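## Task

Pick up the small cardboard box that sits on the desk and set it down on the counter located behind the shelving unit. The stacked cartons must not be moved, though any other obstacle may be shifted aside. Only if the carton stacks leave no route at all to the counter, set the cardboard box on the coffee table's top instead. The coffee table must be standing upright when the scene ends, and the robot must neither topple nor finish leaning, or the attempt fails. The box must rest there by itself; a placement that holds only while the robot supports it does not count.

## Robot and tools

ROBOT. A simulated Rainbow Robotics RB-Y1: a base with two drive wheels and two rear casters (0.66 m long, 0.58 m wide, front edge 0.10 m ahead of the wheel axle), a torso whose lower leg folds at ankle, knee and hip, two seven-joint arms with parallel grippers, and a pan/tilt head. The base cannot move sideways. A loose object may occasionally get a small nudge from outside.

FRAMES. Base frame: origin on the floor halfway between the drive wheels, x ahead, y to the left, z up. The state gives chest (a spine point 0.08 m under the shoulders; its x is where the chest faces, its z runs up the spine), left_hand and right_hand in this frame. A hand point is the centre between its finger pads; fingers extend along its -z and close along its x. Printed hand positions can be wrong, more so with the arm stretched out. Odometry frame is the base frame at the scene start; base_odometry only integrates wheel rotation, so wheel slip looks like travel. Heading is in radians, left positive, -3.142 to 3.142.

execute_actions. Arguments: "actions", a list holding one action or nothing (empty returns state and images only), and optional "cameras" (head_camera, left_wrist_camera, right_wrist_camera, all; omitted, null or ["all"] gives every camera, [] gives none; an unknown name rejects the call). One action may contain:
- "base": exactly one relative command, measured from where the base last reported itself. translate_m: straight drive in metres, + forward, -3 to 3. rotate_rad: turn in place in radians, + counter-clockwise seen from above, -3.2 to 3.2.
- "joints": one flat object for the whole robot (torso, both arms, head) mapping joint names to absolute targets, radians except grippers in metres. Ranges: torso_squat_rad 0 to 1.2 (bigger lowers a level chest); torso_shift_rad -0.3 to 0.6 (+ pushes hips forward); torso_pitch_rad -0.2 to 1.4 (+ bows forward); torso_yaw_rad -1.5 to 1.5 (+ left). Per arm (left_/right_ prefix): shoulder_pitch_rad -2.356 to 2.356 (0 hangs; negative raises the arm forward and inward); shoulder_roll_rad left 0 to 3.141 (+ lifts outward), right -3.141 to 0 (- lifts outward); shoulder_yaw_rad -2.094 to 2.094 (+ swings a bent forearm leftward, both arms); elbow_rad -2.617 to 0.01 (0 straight, negative bends forward); forearm_roll_rad -3.141 to 3.141 and hand_roll_rad -2.705 to 2.705 (+ counter-clockwise from above on a hanging arm, both arms); wrist_pitch_rad -1.57 to 1.919 (negative tips the hand forward); gripper_m 0 to 0.1 (pad gap). head_pan_rad -0.523 to 0.523 (+ left, relative to chest); head_tilt_rad -0.35 to 1.57 (+ down). Done tolerance is ±0.02, grippers ±0.004.
- "speeds": lower caps for this action only: translate_m 0.05 to 0.4 m/s, rotate_rad 0.1 to 1.509 rad/s (the maxima are defaults; turns accelerate at 0.5 rad/s²). A base move that would need over 8.667 s is refused.
- "min_time_s": 0.1 to 8, a floor on each arm and head motion's duration.
All parts start at once and may finish apart; no action runs beyond 15 s. Joints or base left out may still be driving toward an earlier target, unreported. An unknown key or out-of-range number rejects the call and nothing moves. Top joint speeds: arms 1 rad/s (forearm_roll, wrist_pitch, hand_roll 1.5), head 1.5, squat and pitch 0.3, shift 0.15, torso yaw 0.6, grippers 0.1 m/s.

TORSO COMBINED LIMITS: squat+shift <= 1.52; squat-shift+pitch <= 1.57; shift+0.5 pitch-0.4 squat <= 0.7; shift+0.3 pitch-0.5 squat <= 0.39. Breaking one leaves the commanded torso joints partway, marked off_target.

OTHER TOOLS. wait: "seconds" 0 to 10; nothing new is commanded and it returns state plus images. zoom_image: "camera" and "region" [x0, y0, x1, y1] in pixels from the top-left, at most 504 by 504, on the newest full image of that camera. finished_scene: "scene" = current scene number; irreversible, reports success and may open a new task. Only call it once the object rests on its own. Replying with no tool call ends everything.

RESULTS. A pictures line names cameras in image order. base_status and joint_status: done (for the base, wheels turned the full amount even if slipping); off_target (rested short, may still push); limit_stop_at_<name> (a built-in limit; limit_stop_at_own_body means the self-collision guard halted it before touching); contact_stop (torso or arm met firm resistance); time_out; stopped_with_arm (torso halted because an arm contact-stopped). After contact_stop, time_out or stopped_with_arm, the whole group (torso four joints; each arm's seven joints) freezes and forgets targets. "joint command not followed" plus a cause line means an arm's targets were withheld by the arm-collision check; named joints read not_followed and may be retried later. on_its_own lists uncommanded parts; "held at" is a held target, not the position. A Motor temperatures line gives per-arm values in joint_positions order; MOTOR HOT warns from 65 °C; at 80 °C an OVER-TEMPERATURE FAULT brakes the robot and cut keys show limit_stop_at_motor_heat; resend targets afterward.

CAUTIONS. Gripping: command an opening at least 0.005 m narrower than the object; off_target is then expected. After a stop, first back off the arm, then the torso, each in its own action. Exception: both hands on one object and torso contact_stop right at start with nothing in the way: resend every arm joint (not grippers) at its current joint_positions value, then the torso command. The base does not halt on collision and may keep shoving furniture; a bent leg can poke past the front edge, and a leg pressing furniture can slide the robot back unseen by odometry. Never let the arms strike or squeeze each other, fingers included. Keep loads under 3 kg per arm and not far ahead of the wheels, or the robot tips. Arm joint torque reaching its limit (shoulders 65.8, elbow 33.8, wrist joints 23.5 N m, load included) freezes the robot 10 s. Holding loads heats motors, even while you think, since the simulation keeps running between replies. Avoid drops, slips, slams and hard pushes.

Each tool is called after "Call:" by a JSON object that holds its "method" and its "body", one argument or row to a line.

## Session

Call:
{"method": "execute_actions", "body": {
  "actions": []
}}

Scene clock: 0.00 s.
Motor temperatures (°C, as the motors report them): left_arm=[32 35 35 33 35 32 36] | right_arm=[34 32 32 36 39 36 43]
base_odometry: x=+0.000 y=+0.000 heading=+0.000 (m, m, rad; odometry frame)
base_status: not commanded
joint_positions: torso_squat_rad=+0.350 torso_shift_rad=+0.000 torso_pitch_rad=+0.000 torso_yaw_rad=+0.000 left_shoulder_pitch_rad=+0.038 left_shoulder_roll_rad=+0.015 left_shoulder_yaw_rad=-0.034 left_elbow_rad=-0.218 left_forearm_roll_rad=+0.048 left_wrist_pitch_rad=-0.020 left_hand_roll_rad=-0.036 left_gripper_m=+0.099 right_shoulder_pitch_rad=-0.039 right_shoulder_roll_rad=-0.007 right_shoulder_yaw_rad=-0.005 right_elbow_rad=-0.099 right_forearm_roll_rad=+0.010 right_wrist_pitch_rad=+0.017 right_hand_roll_rad=-0.002 right_gripper_m=+0.100 head_pan_rad=+0.001 head_tilt_rad=+0.401
joint_status: not commanded
chest: x=-0.2283 y=-0.0007 z=+1.2475 quat_wxyz=(+1.000, +0.000, +0.000, +0.000) (m; base frame)
left_hand: x=-0.1449 y=+0.2288 z=+0.5676 quat_wxyz=(+0.995, +0.006, -0.101, -0.005) (m; base frame)
right_hand: x=-0.1553 y=-0.2251 z=+0.5660 quat_wxyz=(+0.998, -0.003, -0.060, +0.009) (m; base frame)
pictures: head_camera, left_wrist_camera, right_wrist_camera
Images, in order (width x height): head_camera 896x504, left_wrist_camera 644x364, right_wrist_camera 644x364.

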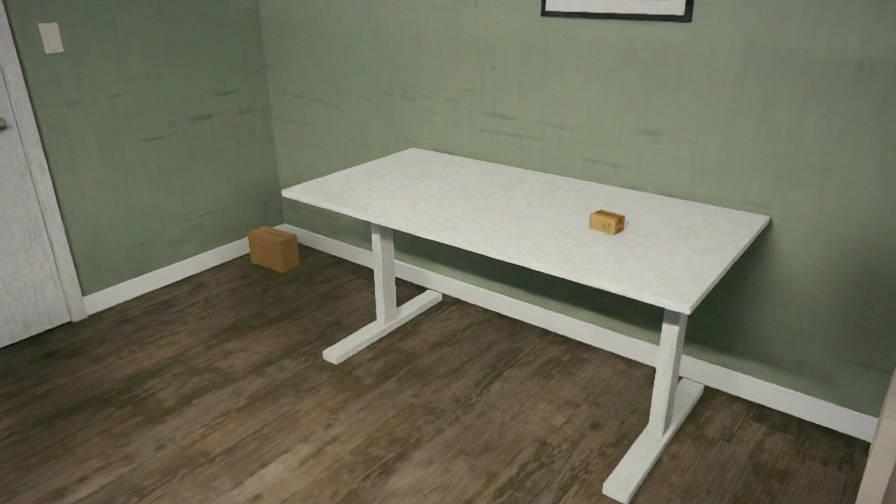

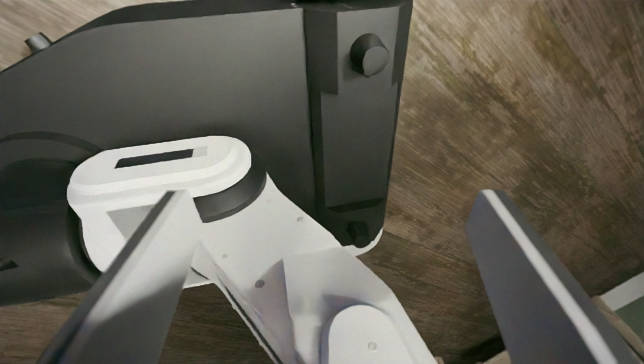

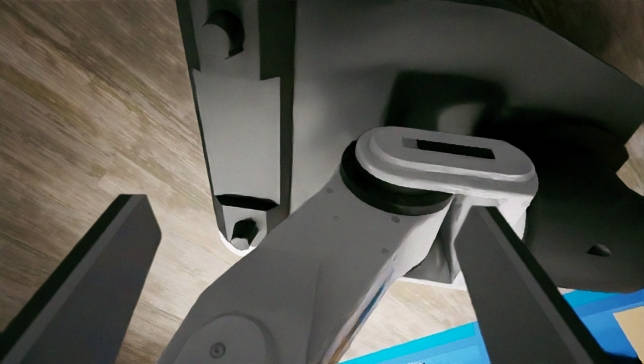

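Call:
{"method": "execute_actions", "body": {
  "actions": [
    {"base":{"rotate_rad":-1.6}}
  ],
  "cameras": ["head_camera"]
}}

Call:
{"method": "execute_actions", "body": {
  "actions": [
    {"base":{"rotate_rad":-1.6}}
  ],
  "cameras": ["head_camera"]
}}

Call:
{"method": "execute_actions", "body": {
  "actions": [
    {"base":{"rotate_rad":-1.6}}
  ],
  "cameras": ["head_camera"]
}}

Scene clock: 4.10 s.
Motor temperatures (°C, as the motors report them): left_arm=[32 35 35 33 35 32 36] | right_arm=[34 32 32 36 39 36 43]
base_odometry: x=+0.000 y=+0.000 heading=-1.599 (m, m, rad; odometry frame)
base_status: done
joint_positions: torso_squat_rad=+0.350 torso_shift_rad=+0.000 torso_pitch_rad=+0.000 torso_yaw_rad=+0.000 left_shoulder_pitch_rad=+0.038 left_shoulder_roll_rad=+0.015 left_shoulder_yaw_rad=-0.034 left_elbow_rad=-0.218 left_forearm_roll_rad=+0.048 left_wrist_pitch_rad=-0.020 left_hand_roll_rad=-0.036 left_gripper_m=+0.099 right_shoulder_pitch_rad=-0.039 right_shoulder_roll_rad=-0.007 right_shoulder_yaw_rad=-0.005 right_elbow_rad=-0.099 right_forearm_roll_rad=+0.010 right_wrist_pitch_rad=+0.017 right_hand_roll_rad=-0.002 right_gripper_m=+0.100 head_pan_rad=+0.001 head_tilt_rad=+0.401
joint_status: not commanded
chest: x=-0.2283 y=-0.0007 z=+1.2475 quat_wxyz=(+1.000, +0.000, +0.000, +0.000) (m; base frame)
left_hand: x=-0.1449 y=+0.2288 z=+0.5675 quat_wxyz=(+0.995, +0.006, -0.101, -0.005) (m; base frame)
right_hand: x=-0.1553 y=-0.2251 z=+0.5660 quat_wxyz=(+0.998, -0.003, -0.060, +0.009) (m; base frame)
pictures: head_camera
Images, in order (width x height): head_camera 896x504.

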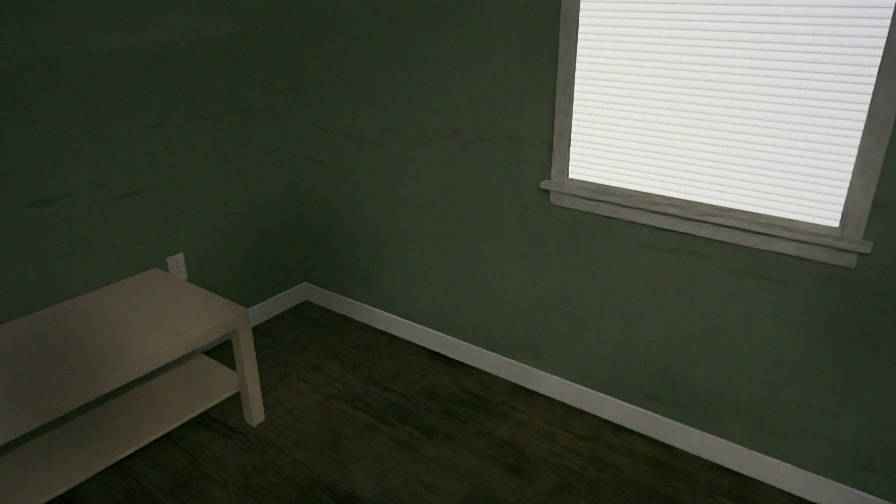

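Scene clock: 8.00 s.
Motor temperatures (°C, as the motors report them): left_arm=[32 35 35 33 35 32 36] | right_arm=[34 32 32 36 39 36 43]
base_odometry: x=+0.000 y=+0.000 heading=+3.084 (m, m, rad; odometry frame)
base_status: done
joint_positions: torso_squat_rad=+0.350 torso_shift_rad=+0.000 torso_pitch_rad=+0.000 torso_yaw_rad=+0.000 left_shoulder_pitch_rad=+0.038 left_shoulder_roll_rad=+0.015 left_shoulder_yaw_rad=-0.034 left_elbow_rad=-0.218 left_forearm_roll_rad=+0.048 left_wrist_pitch_rad=-0.020 left_hand_roll_rad=-0.036 left_gripper_m=+0.099 right_shoulder_pitch_rad=-0.039 right_shoulder_roll_rad=-0.007 right_shoulder_yaw_rad=-0.005 right_elbow_rad=-0.099 right_forearm_roll_rad=+0.010 right_wrist_pitch_rad=+0.017 right_hand_roll_rad=-0.002 right_gripper_m=+0.100 head_pan_rad=+0.001 head_tilt_rad=+0.401
joint_status: not commanded
chest: x=-0.2283 y=-0.0007 z=+1.2475 quat_wxyz=(+1.000, +0.000, +0.000, +0.000) (m; base frame)
left_hand: x=-0.1449 y=+0.2288 z=+0.5675 quat_wxyz=(+0.995, +0.006, -0.101, -0.005) (m; base frame)
right_hand: x=-0.1553 y=-0.2251 z=+0.5660 quat_wxyz=(+0.998, -0.003, -0.060, +0.009) (m; base frame)
pictures: head_camera
Images, in order (width x height): head_camera 896x504.

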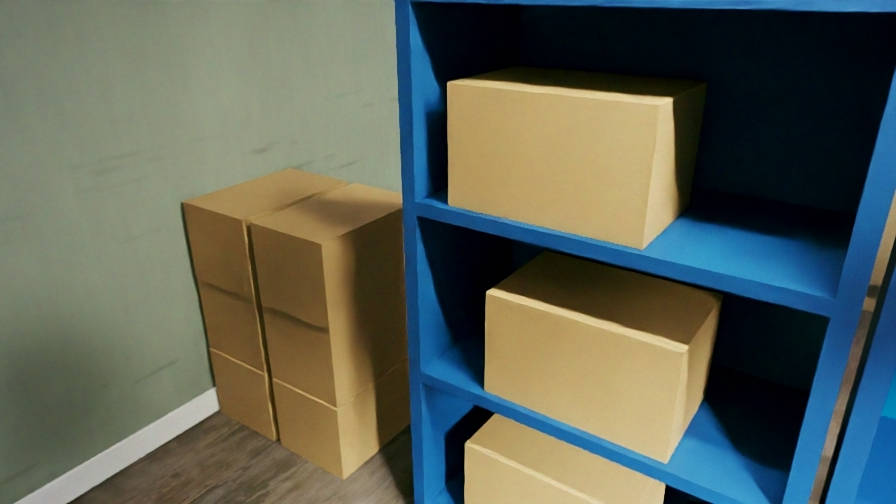

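Scene clock: 11.90 s.
Motor temperatures (°C, as the motors report them): left_arm=[32 35 35 33 35 32 36] | right_arm=[34 32 32 36 39 36 43]
base_odometry: x=+0.000 y=+0.000 heading=+1.485 (m, m, rad; odometry frame)
base_status: done
joint_positions: torso_squat_rad=+0.350 torso_shift_rad=+0.000 torso_pitch_rad=+0.000 torso_yaw_rad=+0.000 left_shoulder_pitch_rad=+0.038 left_shoulder_roll_rad=+0.015 left_shoulder_yaw_rad=-0.034 left_elbow_rad=-0.218 left_forearm_roll_rad=+0.048 left_wrist_pitch_rad=-0.020 left_hand_roll_rad=-0.036 left_gripper_m=+0.099 right_shoulder_pitch_rad=-0.039 right_shoulder_roll_rad=-0.007 right_shoulder_yaw_rad=-0.005 right_elbow_rad=-0.099 right_forearm_roll_rad=+0.010 right_wrist_pitch_rad=+0.017 right_hand_roll_rad=-0.002 right_gripper_m=+0.100 head_pan_rad=+0.001 head_tilt_rad=+0.401
joint_status: not commanded
chest: x=-0.2283 y=-0.0007 z=+1.2475 quat_wxyz=(+1.000, +0.000, +0.000, +0.000) (m; base frame)
left_hand: x=-0.1449 y=+0.2288 z=+0.5675 quat_wxyz=(+0.995, +0.006, -0.101, -0.005) (m; base frame)
right_hand: x=-0.1553 y=-0.2251 z=+0.5660 quat_wxyz=(+0.998, -0.003, -0.060, +0.009) (m; base frame)
pictures: head_camera
Images, in order (width x height): head_camera 896x504.

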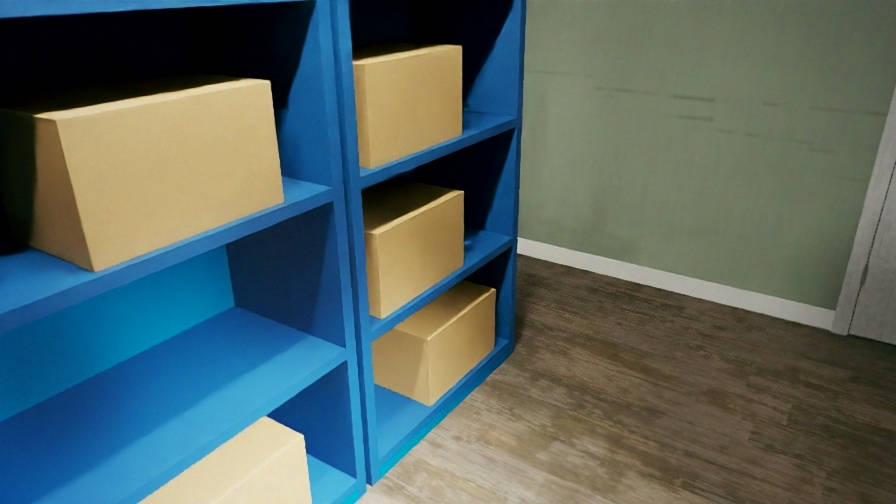

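Call:
{"method": "execute_actions", "body": {
  "actions": [
    {"base":{"rotate_rad":-0.35}}
  ],
  "cameras": []
}}

Call:
{"method": "execute_actions", "body": {
  "actions": [
    {"base":{"translate_m":1.9},"joints":{"head_pan_rad":0.52}}
  ],
  "cameras": ["head_camera"]
}}

Call:
{"method": "execute_actions", "body": {
  "actions": [
    {"base":{"rotate_rad":1.0},"joints":{"head_pan_rad":0.3}}
  ],
  "cameras": ["head_camera"]
}}

Scene clock: 14.50 s.
Motor temperatures (°C, as the motors report them): left_arm=[32 35 35 33 35 32 36] | right_arm=[34 32 32 36 39 36 43]
base_odometry: x=+0.000 y=+0.000 heading=+1.135 (m, m, rad; odometry frame)
base_status: done
joint_positions: torso_squat_rad=+0.350 torso_shift_rad=+0.000 torso_pitch_rad=+0.000 torso_yaw_rad=+0.000 left_shoulder_pitch_rad=+0.038 left_shoulder_roll_rad=+0.015 left_shoulder_yaw_rad=-0.034 left_elbow_rad=-0.218 left_forearm_roll_rad=+0.048 left_wrist_pitch_rad=-0.020 left_hand_roll_rad=-0.036 left_gripper_m=+0.099 right_shoulder_pitch_rad=-0.039 right_shoulder_roll_rad=-0.007 right_shoulder_yaw_rad=-0.005 right_elbow_rad=-0.099 right_forearm_roll_rad=+0.010 right_wrist_pitch_rad=+0.017 right_hand_roll_rad=-0.002 right_gripper_m=+0.100 head_pan_rad=+0.001 head_tilt_rad=+0.401
joint_status: not commanded
chest: x=-0.2283 y=-0.0007 z=+1.2475 quat_wxyz=(+1.000, +0.000, +0.000, +0.000) (m; base frame)
left_hand: x=-0.1449 y=+0.2287 z=+0.5675 quat_wxyz=(+0.995, +0.006, -0.101, -0.005) (m; base frame)
right_hand: x=-0.1553 y=-0.2251 z=+0.5660 quat_wxyz=(+0.998, -0.003, -0.060, +0.009) (m; base frame)
pictures: none
No camera images: the call's "cameras" was empty. Leave "cameras" out to get every camera's image.

Scene clock: 20.60 s.
Motor temperatures (°C, as the motors report them): left_arm=[32 35 35 33 35 32 36] | right_arm=[34 32 32 36 39 36 43]
base_odometry: x=+0.802 y=+1.722 heading=+1.135 (m, m, rad; odometry frame)
base_status: done
joint_positions: torso_squat_rad=+0.350 torso_shift_rad=+0.000 torso_pitch_rad=+0.000 torso_yaw_rad=+0.000 left_shoulder_pitch_rad=+0.038 left_shoulder_roll_rad=+0.015 left_shoulder_yaw_rad=-0.034 left_elbow_rad=-0.218 left_forearm_roll_rad=+0.048 left_wrist_pitch_rad=-0.020 left_hand_roll_rad=-0.036 left_gripper_m=+0.099 right_shoulder_pitch_rad=-0.039 right_shoulder_roll_rad=-0.007 right_shoulder_yaw_rad=-0.005 right_elbow_rad=-0.099 right_forearm_roll_rad=+0.010 right_wrist_pitch_rad=+0.017 right_hand_roll_rad=-0.002 right_gripper_m=+0.100 head_pan_rad=+0.520 head_tilt_rad=+0.401
joint_status: all done
chest: x=-0.2283 y=-0.0007 z=+1.2475 quat_wxyz=(+1.000, +0.000, +0.000, +0.000) (m; base frame)
left_hand: x=-0.1449 y=+0.2287 z=+0.5675 quat_wxyz=(+0.995, +0.006, -0.101, -0.005) (m; base frame)
right_hand: x=-0.1553 y=-0.2251 z=+0.5660 quat_wxyz=(+0.998, -0.003, -0.060, +0.009) (m; base frame)
pictures: head_camera
Images, in order (width x height): head_camera 896x504.

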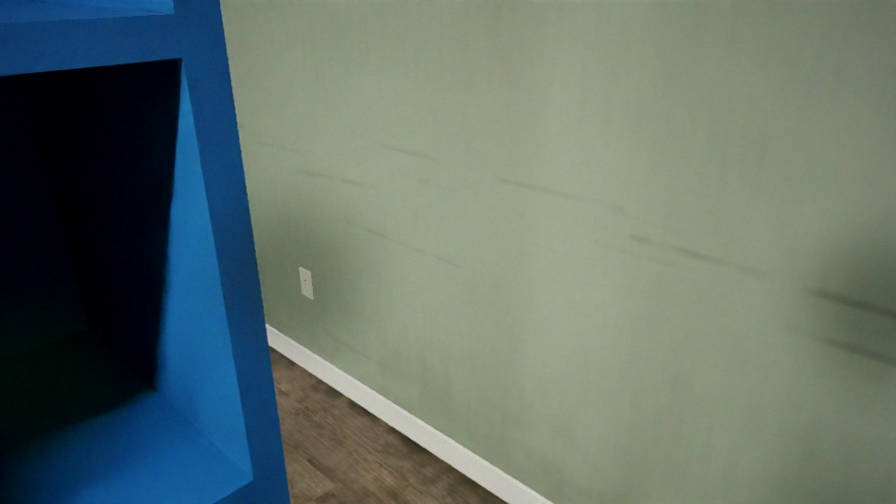

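Scene clock: 23.73 s.
Motor temperatures (°C, as the motors report them): left_arm=[32 35 35 33 35 32 36] | right_arm=[34 32 32 36 39 36 43]
base_odometry: x=+0.802 y=+1.722 heading=+2.134 (m, m, rad; odometry frame)
base_status: done
joint_positions: torso_squat_rad=+0.350 torso_shift_rad=+0.000 torso_pitch_rad=+0.000 torso_yaw_rad=+0.000 left_shoulder_pitch_rad=+0.038 left_shoulder_roll_rad=+0.015 left_shoulder_yaw_rad=-0.034 left_elbow_rad=-0.218 left_forearm_roll_rad=+0.048 left_wrist_pitch_rad=-0.020 left_hand_roll_rad=-0.036 left_gripper_m=+0.099 right_shoulder_pitch_rad=-0.039 right_shoulder_roll_rad=-0.007 right_shoulder_yaw_rad=-0.005 right_elbow_rad=-0.099 right_forearm_roll_rad=+0.010 right_wrist_pitch_rad=+0.017 right_hand_roll_rad=-0.002 right_gripper_m=+0.100 head_pan_rad=+0.300 head_tilt_rad=+0.401
joint_status: all done
chest: x=-0.2283 y=-0.0007 z=+1.2475 quat_wxyz=(+1.000, +0.000, +0.000, +0.000) (m; base frame)
left_hand: x=-0.1449 y=+0.2287 z=+0.5676 quat_wxyz=(+0.995, +0.006, -0.101, -0.005) (m; base frame)
right_hand: x=-0.1553 y=-0.2251 z=+0.5660 quat_wxyz=(+0.998, -0.003, -0.060, +0.009) (m; base frame)
pictures: head_camera
Images, in order (width x height): head_camera 896x504.

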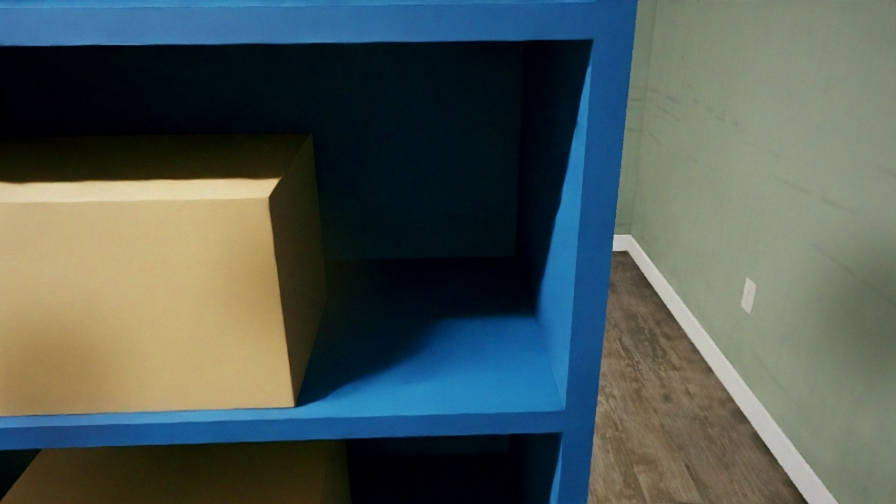

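Call:
{"method": "execute_actions", "body": {
  "actions": [
    {"base":{"translate_m":-0.5},"joints":{"head_pan_rad":0,"head_tilt_rad":0.7}}
  ],
  "cameras": ["head_camera"]
}}

Scene clock: 26.80 s.
Motor temperatures (°C, as the motors report them): left_arm=[32 35 35 33 35 32 36] | right_arm=[34 32 32 36 39 36 43]
base_odometry: x=+1.070 y=+1.300 heading=+2.135 (m, m, rad; odometry frame)
base_status: done
joint_positions: torso_squat_rad=+0.350 torso_shift_rad=+0.000 torso_pitch_rad=+0.000 torso_yaw_rad=+0.000 left_shoulder_pitch_rad=+0.038 left_shoulder_roll_rad=+0.015 left_shoulder_yaw_rad=-0.034 left_elbow_rad=-0.218 left_forearm_roll_rad=+0.048 left_wrist_pitch_rad=-0.020 left_hand_roll_rad=-0.036 left_gripper_m=+0.099 right_shoulder_pitch_rad=-0.039 right_shoulder_roll_rad=-0.007 right_shoulder_yaw_rad=-0.005 right_elbow_rad=-0.099 right_forearm_roll_rad=+0.010 right_wrist_pitch_rad=+0.017 right_hand_roll_rad=-0.002 right_gripper_m=+0.100 head_pan_rad=+0.000 head_tilt_rad=+0.700
joint_status: all done
chest: x=-0.2283 y=-0.0007 z=+1.2475 quat_wxyz=(+1.000, +0.000, +0.000, +0.000) (m; base frame)
left_hand: x=-0.1449 y=+0.2288 z=+0.5675 quat_wxyz=(+0.995, +0.006, -0.101, -0.005) (m; base frame)
right_hand: x=-0.1553 y=-0.2251 z=+0.5660 quat_wxyz=(+0.998, -0.003, -0.060, +0.009) (m; base frame)
pictures: head_camera
Images, in order (width x height): head_camera 896x504.

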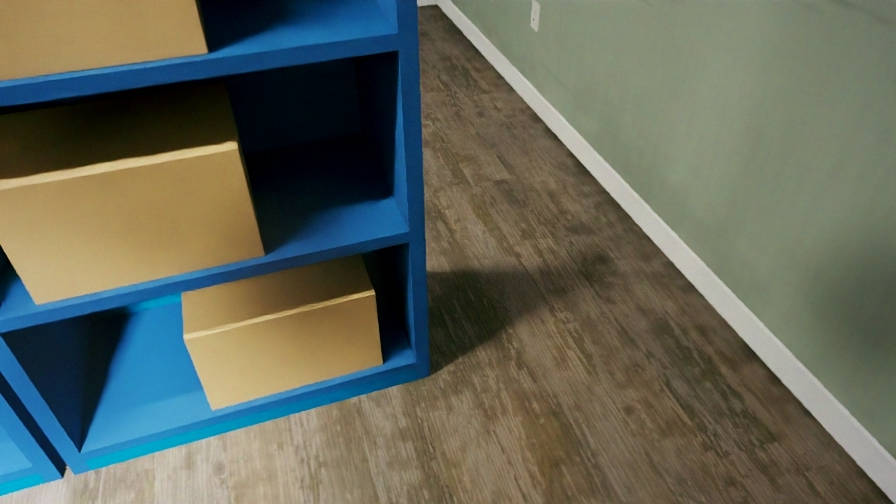

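Call:
{"method": "execute_actions", "body": {
  "actions": [
    {"base":{"rotate_rad":1.7}}
  ],
  "cameras": []
}}

Call:
{"method": "execute_actions", "body": {
  "actions": [
    {"base":{"translate_m":0.55}}
  ],
  "cameras": []
}}

Call:
{"method": "execute_actions", "body": {
  "actions": [
    {"base":{"rotate_rad":1.6},"joints":{"head_tilt_rad":0.5}}
  ],
  "cameras": ["head_camera"]
}}

Scene clock: 31.30 s.
Motor temperatures (°C, as the motors report them): left_arm=[32 35 35 33 35 32 36] | right_arm=[34 32 32 36 39 36 43]
base_odometry: x=+1.070 y=+1.299 heading=-2.448 (m, m, rad; odometry frame)
base_status: done
joint_positions: torso_squat_rad=+0.350 torso_shift_rad=+0.000 torso_pitch_rad=+0.000 torso_yaw_rad=+0.000 left_shoulder_pitch_rad=+0.038 left_shoulder_roll_rad=+0.015 left_shoulder_yaw_rad=-0.034 left_elbow_rad=-0.218 left_forearm_roll_rad=+0.048 left_wrist_pitch_rad=-0.020 left_hand_roll_rad=-0.036 left_gripper_m=+0.099 right_shoulder_pitch_rad=-0.039 right_shoulder_roll_rad=-0.007 right_shoulder_yaw_rad=-0.005 right_elbow_rad=-0.099 right_forearm_roll_rad=+0.010 right_wrist_pitch_rad=+0.017 right_hand_roll_rad=-0.002 right_gripper_m=+0.100 head_pan_rad=+0.000 head_tilt_rad=+0.700
joint_status: not commanded
chest: x=-0.2284 y=-0.0007 z=+1.2475 quat_wxyz=(+1.000, +0.000, +0.000, +0.000) (m; base frame)
left_hand: x=-0.1449 y=+0.2287 z=+0.5676 quat_wxyz=(+0.995, +0.006, -0.101, -0.005) (m; base frame)
right_hand: x=-0.1553 y=-0.2251 z=+0.5660 quat_wxyz=(+0.998, -0.003, -0.060, +0.009) (m; base frame)
pictures: none
No camera images: the call's "cameras" was empty. Leave "cameras" out to get every camera's image.

Scene clock: 34.20 s.
Motor temperatures (°C, as the motors report them): left_arm=[32 35 35 33 35 32 36] | right_arm=[34 32 32 36 39 36 43]
base_odometry: x=+0.647 y=+0.948 heading=-2.448 (m, m, rad; odometry frame)
base_status: done
joint_positions: torso_squat_rad=+0.350 torso_shift_rad=+0.000 torso_pitch_rad=+0.000 torso_yaw_rad=+0.000 left_shoulder_pitch_rad=+0.038 left_shoulder_roll_rad=+0.015 left_shoulder_yaw_rad=-0.034 left_elbow_rad=-0.218 left_forearm_roll_rad=+0.048 left_wrist_pitch_rad=-0.020 left_hand_roll_rad=-0.036 left_gripper_m=+0.099 right_shoulder_pitch_rad=-0.039 right_shoulder_roll_rad=-0.007 right_shoulder_yaw_rad=-0.005 right_elbow_rad=-0.099 right_forearm_roll_rad=+0.010 right_wrist_pitch_rad=+0.017 right_hand_roll_rad=-0.002 right_gripper_m=+0.100 head_pan_rad=+0.000 head_tilt_rad=+0.700
joint_status: not commanded
chest: x=-0.2283 y=-0.0007 z=+1.2475 quat_wxyz=(+1.000, +0.000, +0.000, +0.000) (m; base frame)
left_hand: x=-0.1449 y=+0.2287 z=+0.5676 quat_wxyz=(+0.995, +0.006, -0.101, -0.005) (m; base frame)
right_hand: x=-0.1553 y=-0.2251 z=+0.5660 quat_wxyz=(+0.998, -0.003, -0.060, +0.009) (m; base frame)
pictures: none
No camera images: the call's "cameras" was empty. Leave "cameras" out to get every camera's image.

Scene clock: 38.10 s.
Motor temperatures (°C, as the motors report them): left_arm=[32 35 35 33 35 32 36] | right_arm=[34 32 32 36 39 36 43]
base_odometry: x=+0.647 y=+0.948 heading=-0.848 (m, m, rad; odometry frame)
base_status: done
joint_positions: torso_squat_rad=+0.350 torso_shift_rad=+0.000 torso_pitch_rad=+0.000 torso_yaw_rad=+0.000 left_shoulder_pitch_rad=+0.038 left_shoulder_roll_rad=+0.015 left_shoulder_yaw_rad=-0.034 left_elbow_rad=-0.218 left_forearm_roll_rad=+0.048 left_wrist_pitch_rad=-0.020 left_hand_roll_rad=-0.036 left_gripper_m=+0.099 right_shoulder_pitch_rad=-0.039 right_shoulder_roll_rad=-0.007 right_shoulder_yaw_rad=-0.005 right_elbow_rad=-0.099 right_forearm_roll_rad=+0.010 right_wrist_pitch_rad=+0.017 right_hand_roll_rad=-0.002 right_gripper_m=+0.100 head_pan_rad=+0.000 head_tilt_rad=+0.500
joint_status: all done
chest: x=-0.2283 y=-0.0007 z=+1.2475 quat_wxyz=(+1.000, +0.000, +0.000, +0.000) (m; base frame)
left_hand: x=-0.1449 y=+0.2287 z=+0.5676 quat_wxyz=(+0.995, +0.006, -0.101, -0.005) (m; base frame)
right_hand: x=-0.1553 y=-0.2251 z=+0.5660 quat_wxyz=(+0.998, -0.003, -0.060, +0.009) (m; base frame)
pictures: head_camera
Images, in order (width x height): head_camera 896x504.

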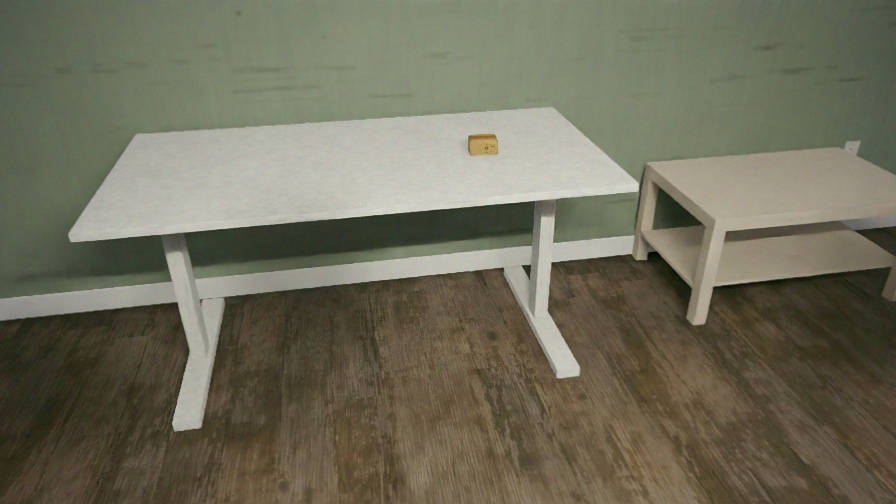

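Call:
{"method": "execute_actions", "body": {
  "actions": [
    {"base":{"translate_m":0.9},"joints":{"right_shoulder_pitch_rad":-0.9,"right_elbow_rad":-0.5,"right_wrist_pitch_rad":-0.1,"right_hand_roll_rad":1.57,"head_tilt_rad":0.6}}
  ]
}}

Scene clock: 42.20 s.
Motor temperatures (°C, as the motors report them): left_arm=[32 35 35 33 35 32 36] | right_arm=[34 32 32 36 39 36 43]
base_odometry: x=+1.242 y=+0.273 heading=-0.848 (m, m, rad; odometry frame)
base_status: done
joint_positions: torso_squat_rad=+0.350 torso_shift_rad=+0.000 torso_pitch_rad=+0.000 torso_yaw_rad=+0.000 left_shoulder_pitch_rad=+0.038 left_shoulder_roll_rad=+0.015 left_shoulder_yaw_rad=-0.034 left_elbow_rad=-0.218 left_forearm_roll_rad=+0.048 left_wrist_pitch_rad=-0.020 left_hand_roll_rad=-0.036 left_gripper_m=+0.099 right_shoulder_pitch_rad=-0.901 right_shoulder_roll_rad=-0.007 right_shoulder_yaw_rad=-0.005 right_elbow_rad=-0.500 right_forearm_roll_rad=+0.010 right_wrist_pitch_rad=-0.100 right_hand_roll_rad=+1.570 right_gripper_m=+0.100 head_pan_rad=+0.000 head_tilt_rad=+0.600
joint_status: all done
chest: x=-0.2283 y=-0.0007 z=+1.2475 quat_wxyz=(+1.000, +0.000, +0.000, +0.000) (m; base frame)
left_hand: x=-0.1449 y=+0.2287 z=+0.5676 quat_wxyz=(+0.995, +0.006, -0.101, -0.005) (m; base frame)
right_hand: x=+0.4527 y=-0.0714 z=+1.0480 quat_wxyz=(+0.421, -0.438, -0.492, +0.623) (m; base frame)
pictures: head_camera, left_wrist_camera, right_wrist_camera
Images, in order (width x height): head_camera 896x504, left_wrist_camera 644x364, right_wrist_camera 644x364.

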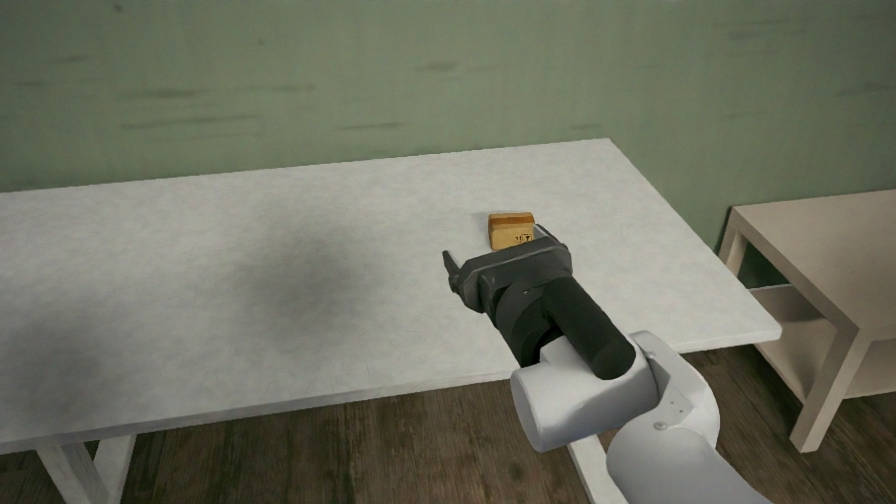

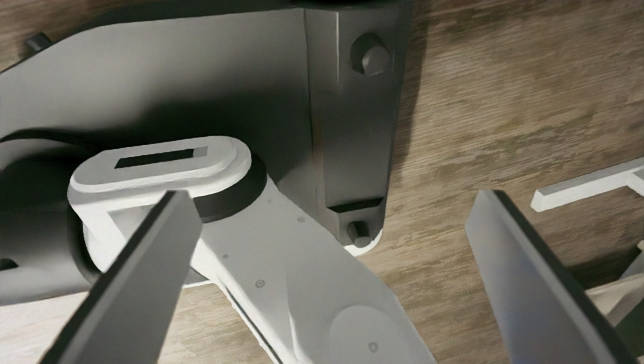

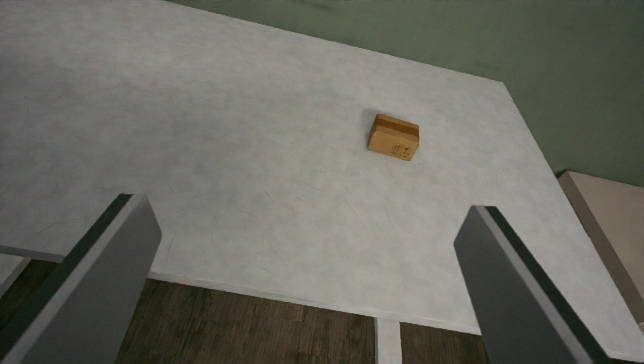

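Call:
{"method": "execute_actions", "body": {
  "actions": [
    {"joints":{"torso_pitch_rad":0.3,"right_shoulder_pitch_rad":-0.9,"right_shoulder_roll_rad":-0.25,"right_elbow_rad":-0.6,"right_wrist_pitch_rad":-0.1,"head_tilt_rad":0.35}}
  ]
}}

Scene clock: 44.27 s.
Motor temperatures (°C, as the motors report them): left_arm=[32 35 35 33 35 32 36] | right_arm=[34 32 32 36 39 36 43]
base_odometry: x=+1.242 y=+0.273 heading=-0.848 (m, m, rad; odometry frame)
base_status: not commanded
joint_positions: torso_squat_rad=+0.350 torso_shift_rad=+0.000 torso_pitch_rad=+0.300 torso_yaw_rad=+0.000 left_shoulder_pitch_rad=+0.038 left_shoulder_roll_rad=+0.015 left_shoulder_yaw_rad=-0.034 left_elbow_rad=-0.218 left_forearm_roll_rad=+0.048 left_wrist_pitch_rad=-0.020 left_hand_roll_rad=-0.036 left_gripper_m=+0.099 right_shoulder_pitch_rad=-0.901 right_shoulder_roll_rad=-0.250 right_shoulder_yaw_rad=-0.005 right_elbow_rad=-0.600 right_forearm_roll_rad=+0.010 right_wrist_pitch_rad=-0.100 right_hand_roll_rad=+1.570 right_gripper_m=+0.100 head_pan_rad=+0.000 head_tilt_rad=+0.350
joint_status: all done
chest: x=-0.1368 y=-0.0007 z=+1.2337 quat_wxyz=(+0.989, +0.000, +0.149, +0.000) (m; base frame)
left_hand: x=-0.2582 y=+0.2288 z=+0.5595 quat_wxyz=(+0.999, +0.005, +0.049, -0.006) (m; base frame)
right_hand: x=+0.5130 y=-0.2224 z=+0.9087 quat_wxyz=(+0.460, -0.458, -0.381, +0.658) (m; base frame)
pictures: head_camera, left_wrist_camera, right_wrist_camera
Images, in order (width x height): head_camera 896x504, left_wrist_camera 644x364, right_wrist_camera 644x364.

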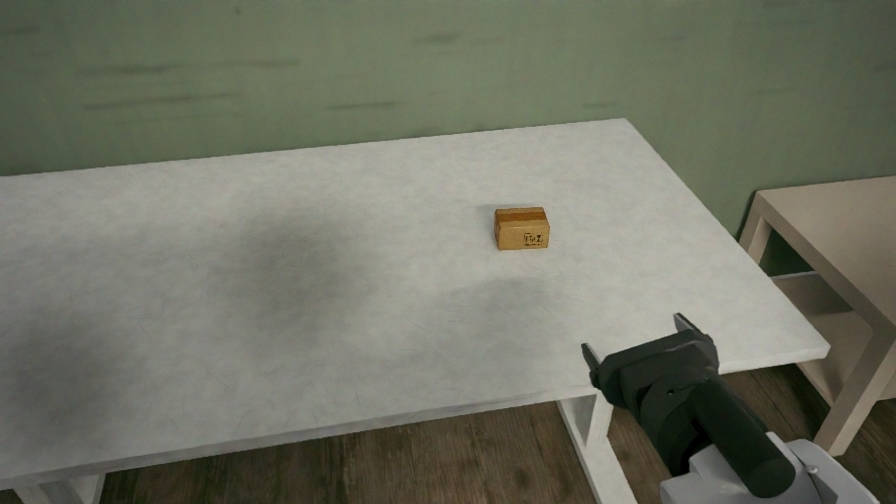

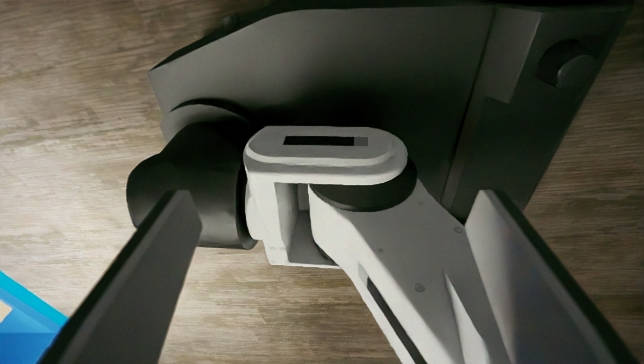

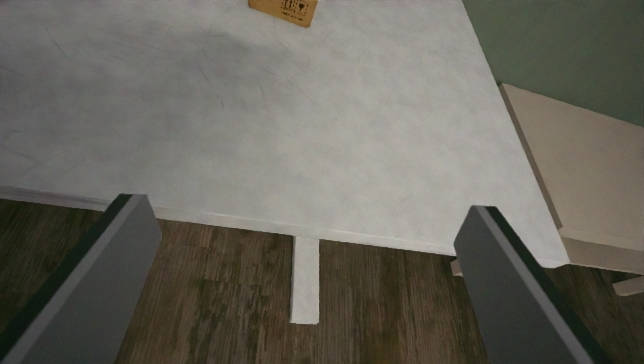

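Call:
{"method": "execute_actions", "body": {
  "actions": [
    {"base":{"translate_m":0.22},"joints":{"right_shoulder_pitch_rad":-0.85,"right_shoulder_roll_rad":-0.14,"head_tilt_rad":0.45}}
  ],
  "cameras": ["head_camera","right_wrist_camera"]
}}

Scene clock: 47.33 s.
Motor temperatures (°C, as the motors report them): left_arm=[32 35 35 33 35 32 36] | right_arm=[34 32 32 36 39 36 43]
base_odometry: x=+1.388 y=+0.108 heading=-0.847 (m, m, rad; odometry frame)
base_status: done
joint_positions: torso_squat_rad=+0.350 torso_shift_rad=+0.000 torso_pitch_rad=+0.300 torso_yaw_rad=+0.000 left_shoulder_pitch_rad=+0.038 left_shoulder_roll_rad=+0.015 left_shoulder_yaw_rad=-0.034 left_elbow_rad=-0.218 left_forearm_roll_rad=+0.048 left_wrist_pitch_rad=-0.020 left_hand_roll_rad=-0.036 left_gripper_m=+0.099 right_shoulder_pitch_rad=-0.850 right_shoulder_roll_rad=-0.140 right_shoulder_yaw_rad=-0.005 right_elbow_rad=-0.600 right_forearm_roll_rad=+0.010 right_wrist_pitch_rad=-0.100 right_hand_roll_rad=+1.570 right_gripper_m=+0.100 head_pan_rad=+0.000 head_tilt_rad=+0.450
joint_status: all done
chest: x=-0.1368 y=-0.0007 z=+1.2337 quat_wxyz=(+0.989, +0.000, +0.149, +0.000) (m; base frame)
left_hand: x=-0.2583 y=+0.2288 z=+0.5595 quat_wxyz=(+0.999, +0.005, +0.049, -0.006) (m; base frame)
right_hand: x=+0.4797 y=-0.1622 z=+0.8647 quat_wxyz=(+0.481, -0.405, -0.400, +0.667) (m; base frame)
pictures: head_camera, right_wrist_camera
Images, in order (width x height): head_camera 896x504, right_wrist_camera 644x364.

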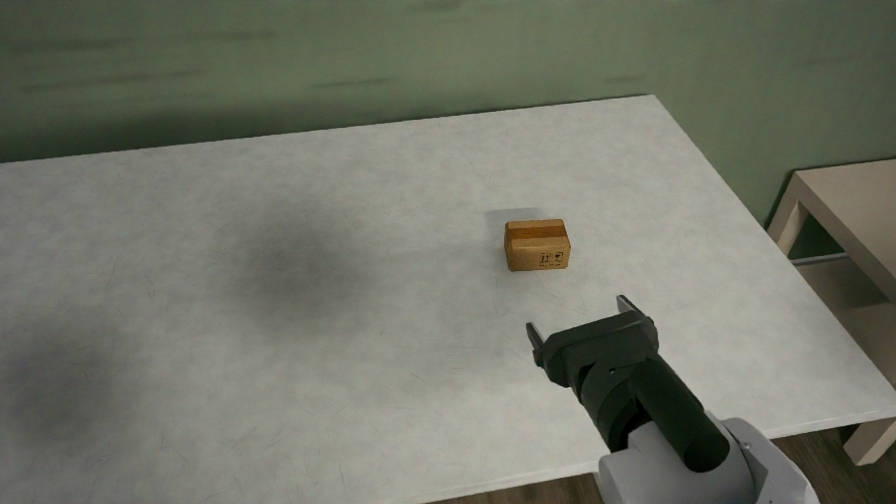

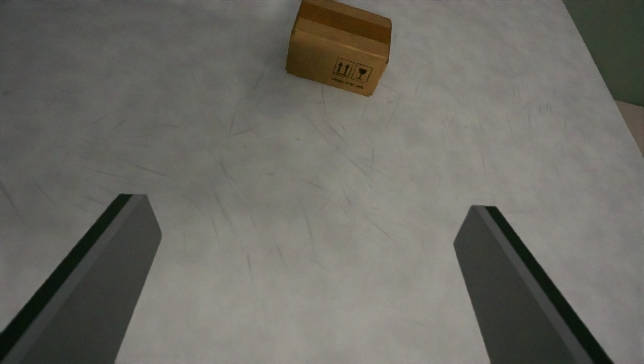

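Call:
{"method": "execute_actions", "body": {
  "actions": [
    {"base":{"translate_m":0.1},"joints":{"right_shoulder_yaw_rad":-0.2,"right_shoulder_roll_rad":-0.1,"right_shoulder_pitch_rad":-0.8}}
  ],
  "cameras": ["head_camera","right_wrist_camera"]
}}

Scene clock: 49.10 s.
Motor temperatures (°C, as the motors report them): left_arm=[32 35 35 33 35 32 36] | right_arm=[34 32 32 36 39 36 43]
base_odometry: x=+1.454 y=+0.033 heading=-0.847 (m, m, rad; odometry frame)
base_status: done
joint_positions: torso_squat_rad=+0.350 torso_shift_rad=+0.000 torso_pitch_rad=+0.300 torso_yaw_rad=+0.000 left_shoulder_pitch_rad=+0.038 left_shoulder_roll_rad=+0.015 left_shoulder_yaw_rad=-0.034 left_elbow_rad=-0.218 left_forearm_roll_rad=+0.048 left_wrist_pitch_rad=-0.020 left_hand_roll_rad=-0.036 left_gripper_m=+0.099 right_shoulder_pitch_rad=-0.800 right_shoulder_roll_rad=-0.100 right_shoulder_yaw_rad=-0.200 right_elbow_rad=-0.600 right_forearm_roll_rad=+0.010 right_wrist_pitch_rad=-0.100 right_hand_roll_rad=+1.570 right_gripper_m=+0.100 head_pan_rad=+0.000 head_tilt_rad=+0.450
joint_status: all done
chest: x=-0.1368 y=-0.0007 z=+1.2337 quat_wxyz=(+0.989, +0.000, +0.149, +0.000) (m; base frame)
left_hand: x=-0.2583 y=+0.2288 z=+0.5595 quat_wxyz=(+0.999, +0.005, +0.049, -0.006) (m; base frame)
right_hand: x=+0.4608 y=-0.2052 z=+0.8373 quat_wxyz=(+0.570, -0.389, -0.391, +0.609) (m; base frame)
pictures: head_camera, right_wrist_camera
Images, in order (width x height): head_camera 896x504, right_wrist_camera 644x364.

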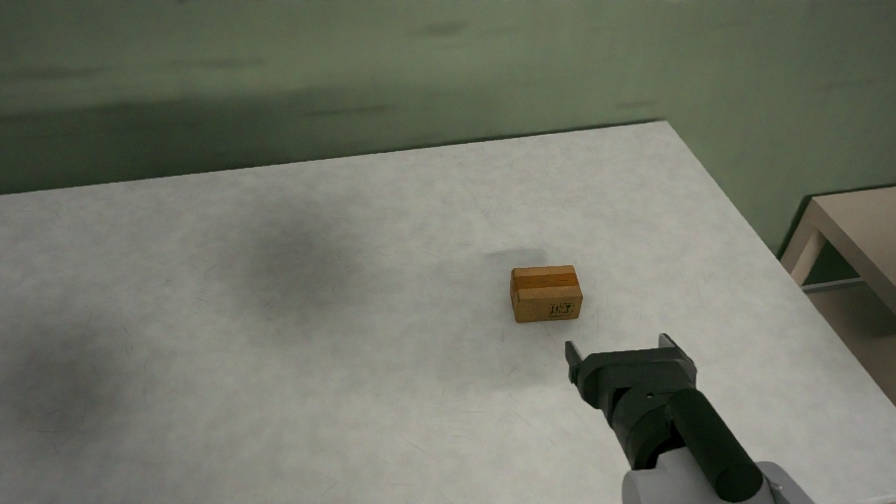

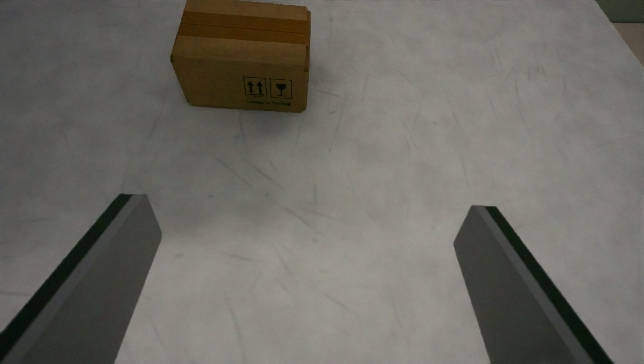

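Call:
{"method": "execute_actions", "body": {
  "actions": [
    {"base":{"translate_m":0.07},"joints":{"torso_yaw_rad":0.08,"torso_squat_rad":0.45}}
  ],
  "cameras": ["head_camera","right_wrist_camera"]
}}

Scene clock: 50.40 s.
Motor temperatures (°C, as the motors report them): left_arm=[32 35 35 33 35 32 36] | right_arm=[34 32 32 36 39 36 43]
base_odometry: x=+1.501 y=-0.019 heading=-0.846 (m, m, rad; odometry frame)
base_status: done
joint_positions: torso_squat_rad=+0.450 torso_shift_rad=+0.000 torso_pitch_rad=+0.300 torso_yaw_rad=+0.080 left_shoulder_pitch_rad=+0.038 left_shoulder_roll_rad=+0.015 left_shoulder_yaw_rad=-0.034 left_elbow_rad=-0.218 left_forearm_roll_rad=+0.048 left_wrist_pitch_rad=-0.020 left_hand_roll_rad=-0.036 left_gripper_m=+0.099 right_shoulder_pitch_rad=-0.800 right_shoulder_roll_rad=-0.100 right_shoulder_yaw_rad=-0.200 right_elbow_rad=-0.600 right_forearm_roll_rad=+0.010 right_wrist_pitch_rad=-0.100 right_hand_roll_rad=+1.570 right_gripper_m=+0.100 head_pan_rad=+0.000 head_tilt_rad=+0.450
joint_status: all done
chest: x=-0.1368 y=-0.0007 z=+1.2064 quat_wxyz=(+0.988, +0.006, +0.149, +0.040) (m; base frame)
left_hand: x=-0.2759 y=+0.2347 z=+0.5377 quat_wxyz=(+0.998, +0.015, +0.049, +0.033) (m; base frame)
right_hand: x=+0.4743 y=-0.1497 z=+0.8059 quat_wxyz=(+0.551, -0.367, -0.413, +0.626) (m; base frame)
pictures: head_camera, right_wrist_camera
Images, in order (width x height): head_camera 896x504, right_wrist_camera 644x364.

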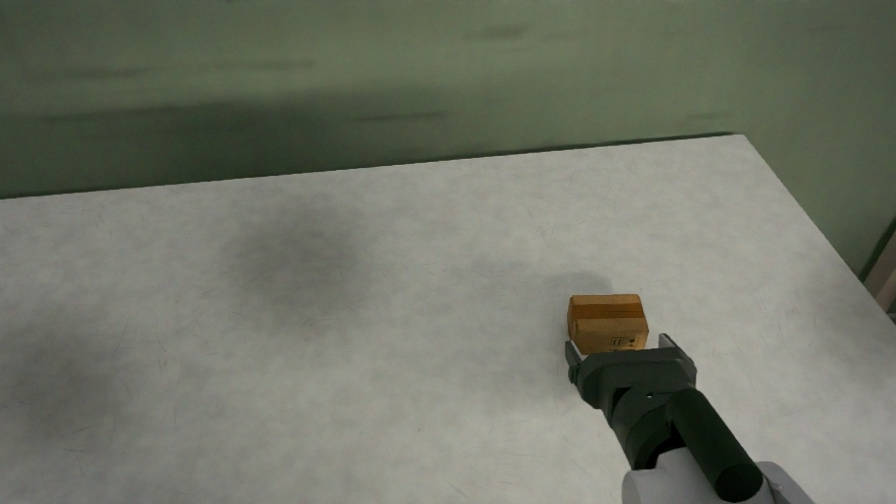

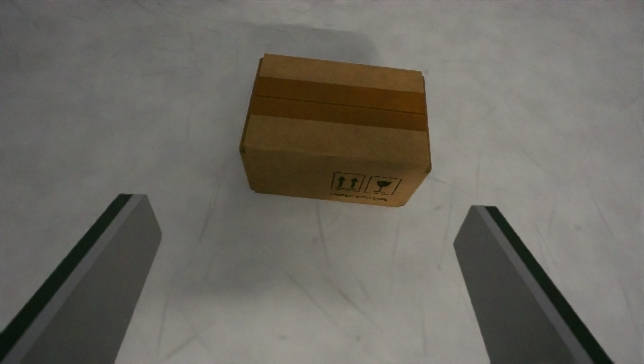

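Call:
{"method": "execute_actions", "body": {
  "actions": [
    {"base":{"translate_m":0.08},"joints":{"torso_yaw_rad":0.05,"torso_squat_rad":0.5},"speeds":{"translate_m":0.1}}
  ],
  "cameras": ["right_wrist_camera"]
}}

Scene clock: 52.10 s.
Motor temperatures (°C, as the motors report them): left_arm=[32 35 35 33 35 32 36] | right_arm=[34 32 32 36 39 36 43]
base_odometry: x=+1.554 y=-0.079 heading=-0.845 (m, m, rad; odometry frame)
base_status: done
joint_positions: torso_squat_rad=+0.500 torso_shift_rad=+0.000 torso_pitch_rad=+0.300 torso_yaw_rad=+0.050 left_shoulder_pitch_rad=+0.038 left_shoulder_roll_rad=+0.015 left_shoulder_yaw_rad=-0.034 left_elbow_rad=-0.218 left_forearm_roll_rad=+0.048 left_wrist_pitch_rad=-0.020 left_hand_roll_rad=-0.036 left_gripper_m=+0.099 right_shoulder_pitch_rad=-0.801 right_shoulder_roll_rad=-0.100 right_shoulder_yaw_rad=-0.200 right_elbow_rad=-0.600 right_forearm_roll_rad=+0.010 right_wrist_pitch_rad=-0.100 right_hand_roll_rad=+1.570 right_gripper_m=+0.100 head_pan_rad=+0.000 head_tilt_rad=+0.450
joint_status: all done
chest: x=-0.1368 y=-0.0007 z=+1.1904 quat_wxyz=(+0.988, +0.004, +0.149, +0.025) (m; base frame)
left_hand: x=-0.2692 y=+0.2326 z=+0.5197 quat_wxyz=(+0.999, +0.011, +0.049, +0.018) (m; base frame)
right_hand: x=+0.4699 y=-0.1706 z=+0.7916 quat_wxyz=(+0.558, -0.376, -0.405, +0.620) (m; base frame)
pictures: right_wrist_camera
Images, in order (width x height): right_wrist_camera 644x364.

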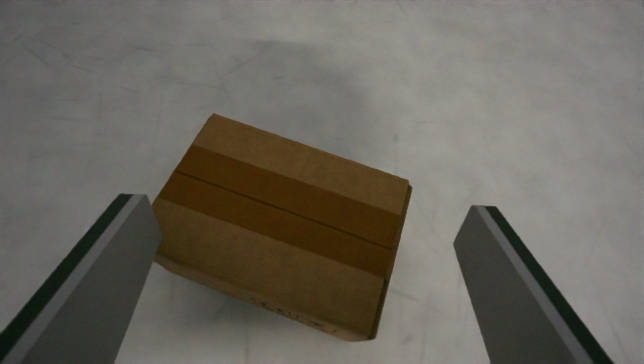

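Call:
{"method": "execute_actions", "body": {
  "actions": [
    {"joints":{"torso_yaw_rad":0.085}}
  ],
  "cameras": []
}}

Call:
{"method": "execute_actions", "body": {
  "actions": [
    {"base":{"translate_m":0.05},"speeds":{"translate_m":0.1}}
  ],
  "cameras": ["right_wrist_camera","head_camera"]
}}

Scene clock: 52.90 s.
Motor temperatures (°C, as the motors report them): left_arm=[32 35 35 33 35 32 36] | right_arm=[34 32 32 36 39 36 43]
base_odometry: x=+1.554 y=-0.079 heading=-0.845 (m, m, rad; odometry frame)
base_status: not commanded
joint_positions: torso_squat_rad=+0.500 torso_shift_rad=+0.000 torso_pitch_rad=+0.300 torso_yaw_rad=+0.085 left_shoulder_pitch_rad=+0.038 left_shoulder_roll_rad=+0.015 left_shoulder_yaw_rad=-0.034 left_elbow_rad=-0.218 left_forearm_roll_rad=+0.048 left_wrist_pitch_rad=-0.020 left_hand_roll_rad=-0.036 left_gripper_m=+0.099 right_shoulder_pitch_rad=-0.801 right_shoulder_roll_rad=-0.100 right_shoulder_yaw_rad=-0.200 right_elbow_rad=-0.600 right_forearm_roll_rad=+0.010 right_wrist_pitch_rad=-0.100 right_hand_roll_rad=+1.570 right_gripper_m=+0.100 head_pan_rad=+0.000 head_tilt_rad=+0.450
joint_status: all done
chest: x=-0.1368 y=-0.0007 z=+1.1904 quat_wxyz=(+0.988, +0.007, +0.149, +0.042) (m; base frame)
left_hand: x=-0.2771 y=+0.2350 z=+0.5221 quat_wxyz=(+0.998, +0.016, +0.049, +0.035) (m; base frame)
right_hand: x=+0.4752 y=-0.1460 z=+0.7900 quat_wxyz=(+0.549, -0.366, -0.414, +0.627) (m; base frame)
pictures: none
No camera images: the call's "cameras" was empty. Leave "cameras" out to get every camera's image.

Scene clock: 54.20 s.
Motor temperatures (°C, as the motors report them): left_arm=[32 35 35 33 35 32 36] | right_arm=[34 32 32 36 39 36 43]
base_odometry: x=+1.587 y=-0.117 heading=-0.845 (m, m, rad; odometry frame)
base_status: done
joint_positions: torso_squat_rad=+0.500 torso_shift_rad=+0.000 torso_pitch_rad=+0.300 torso_yaw_rad=+0.085 left_shoulder_pitch_rad=+0.038 left_shoulder_roll_rad=+0.015 left_shoulder_yaw_rad=-0.034 left_elbow_rad=-0.218 left_forearm_roll_rad=+0.048 left_wrist_pitch_rad=-0.020 left_hand_roll_rad=-0.036 left_gripper_m=+0.099 right_shoulder_pitch_rad=-0.800 right_shoulder_roll_rad=-0.100 right_shoulder_yaw_rad=-0.200 right_elbow_rad=-0.600 right_forearm_roll_rad=+0.010 right_wrist_pitch_rad=-0.100 right_hand_roll_rad=+1.570 right_gripper_m=+0.100 head_pan_rad=+0.000 head_tilt_rad=+0.450
joint_status: not commanded
chest: x=-0.1368 y=-0.0007 z=+1.1904 quat_wxyz=(+0.988, +0.007, +0.149, +0.042) (m; base frame)
left_hand: x=-0.2771 y=+0.2350 z=+0.5221 quat_wxyz=(+0.998, +0.016, +0.049, +0.035) (m; base frame)
right_hand: x=+0.4751 y=-0.1461 z=+0.7899 quat_wxyz=(+0.549, -0.366, -0.414, +0.627) (m; base frame)
pictures: head_camera, right_wrist_camera
Images, in order (width x height): head_camera 896x504, right_wrist_camera 644x364.

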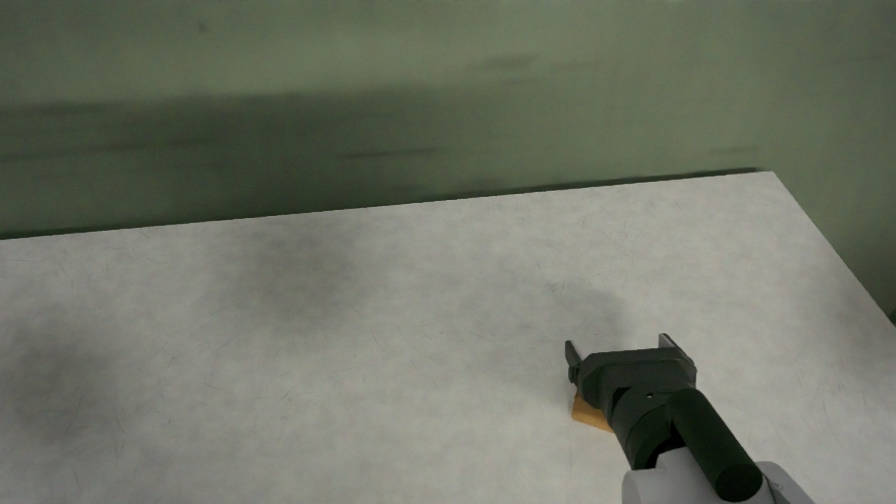

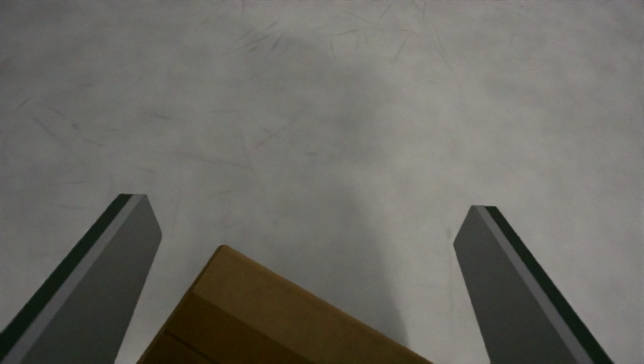

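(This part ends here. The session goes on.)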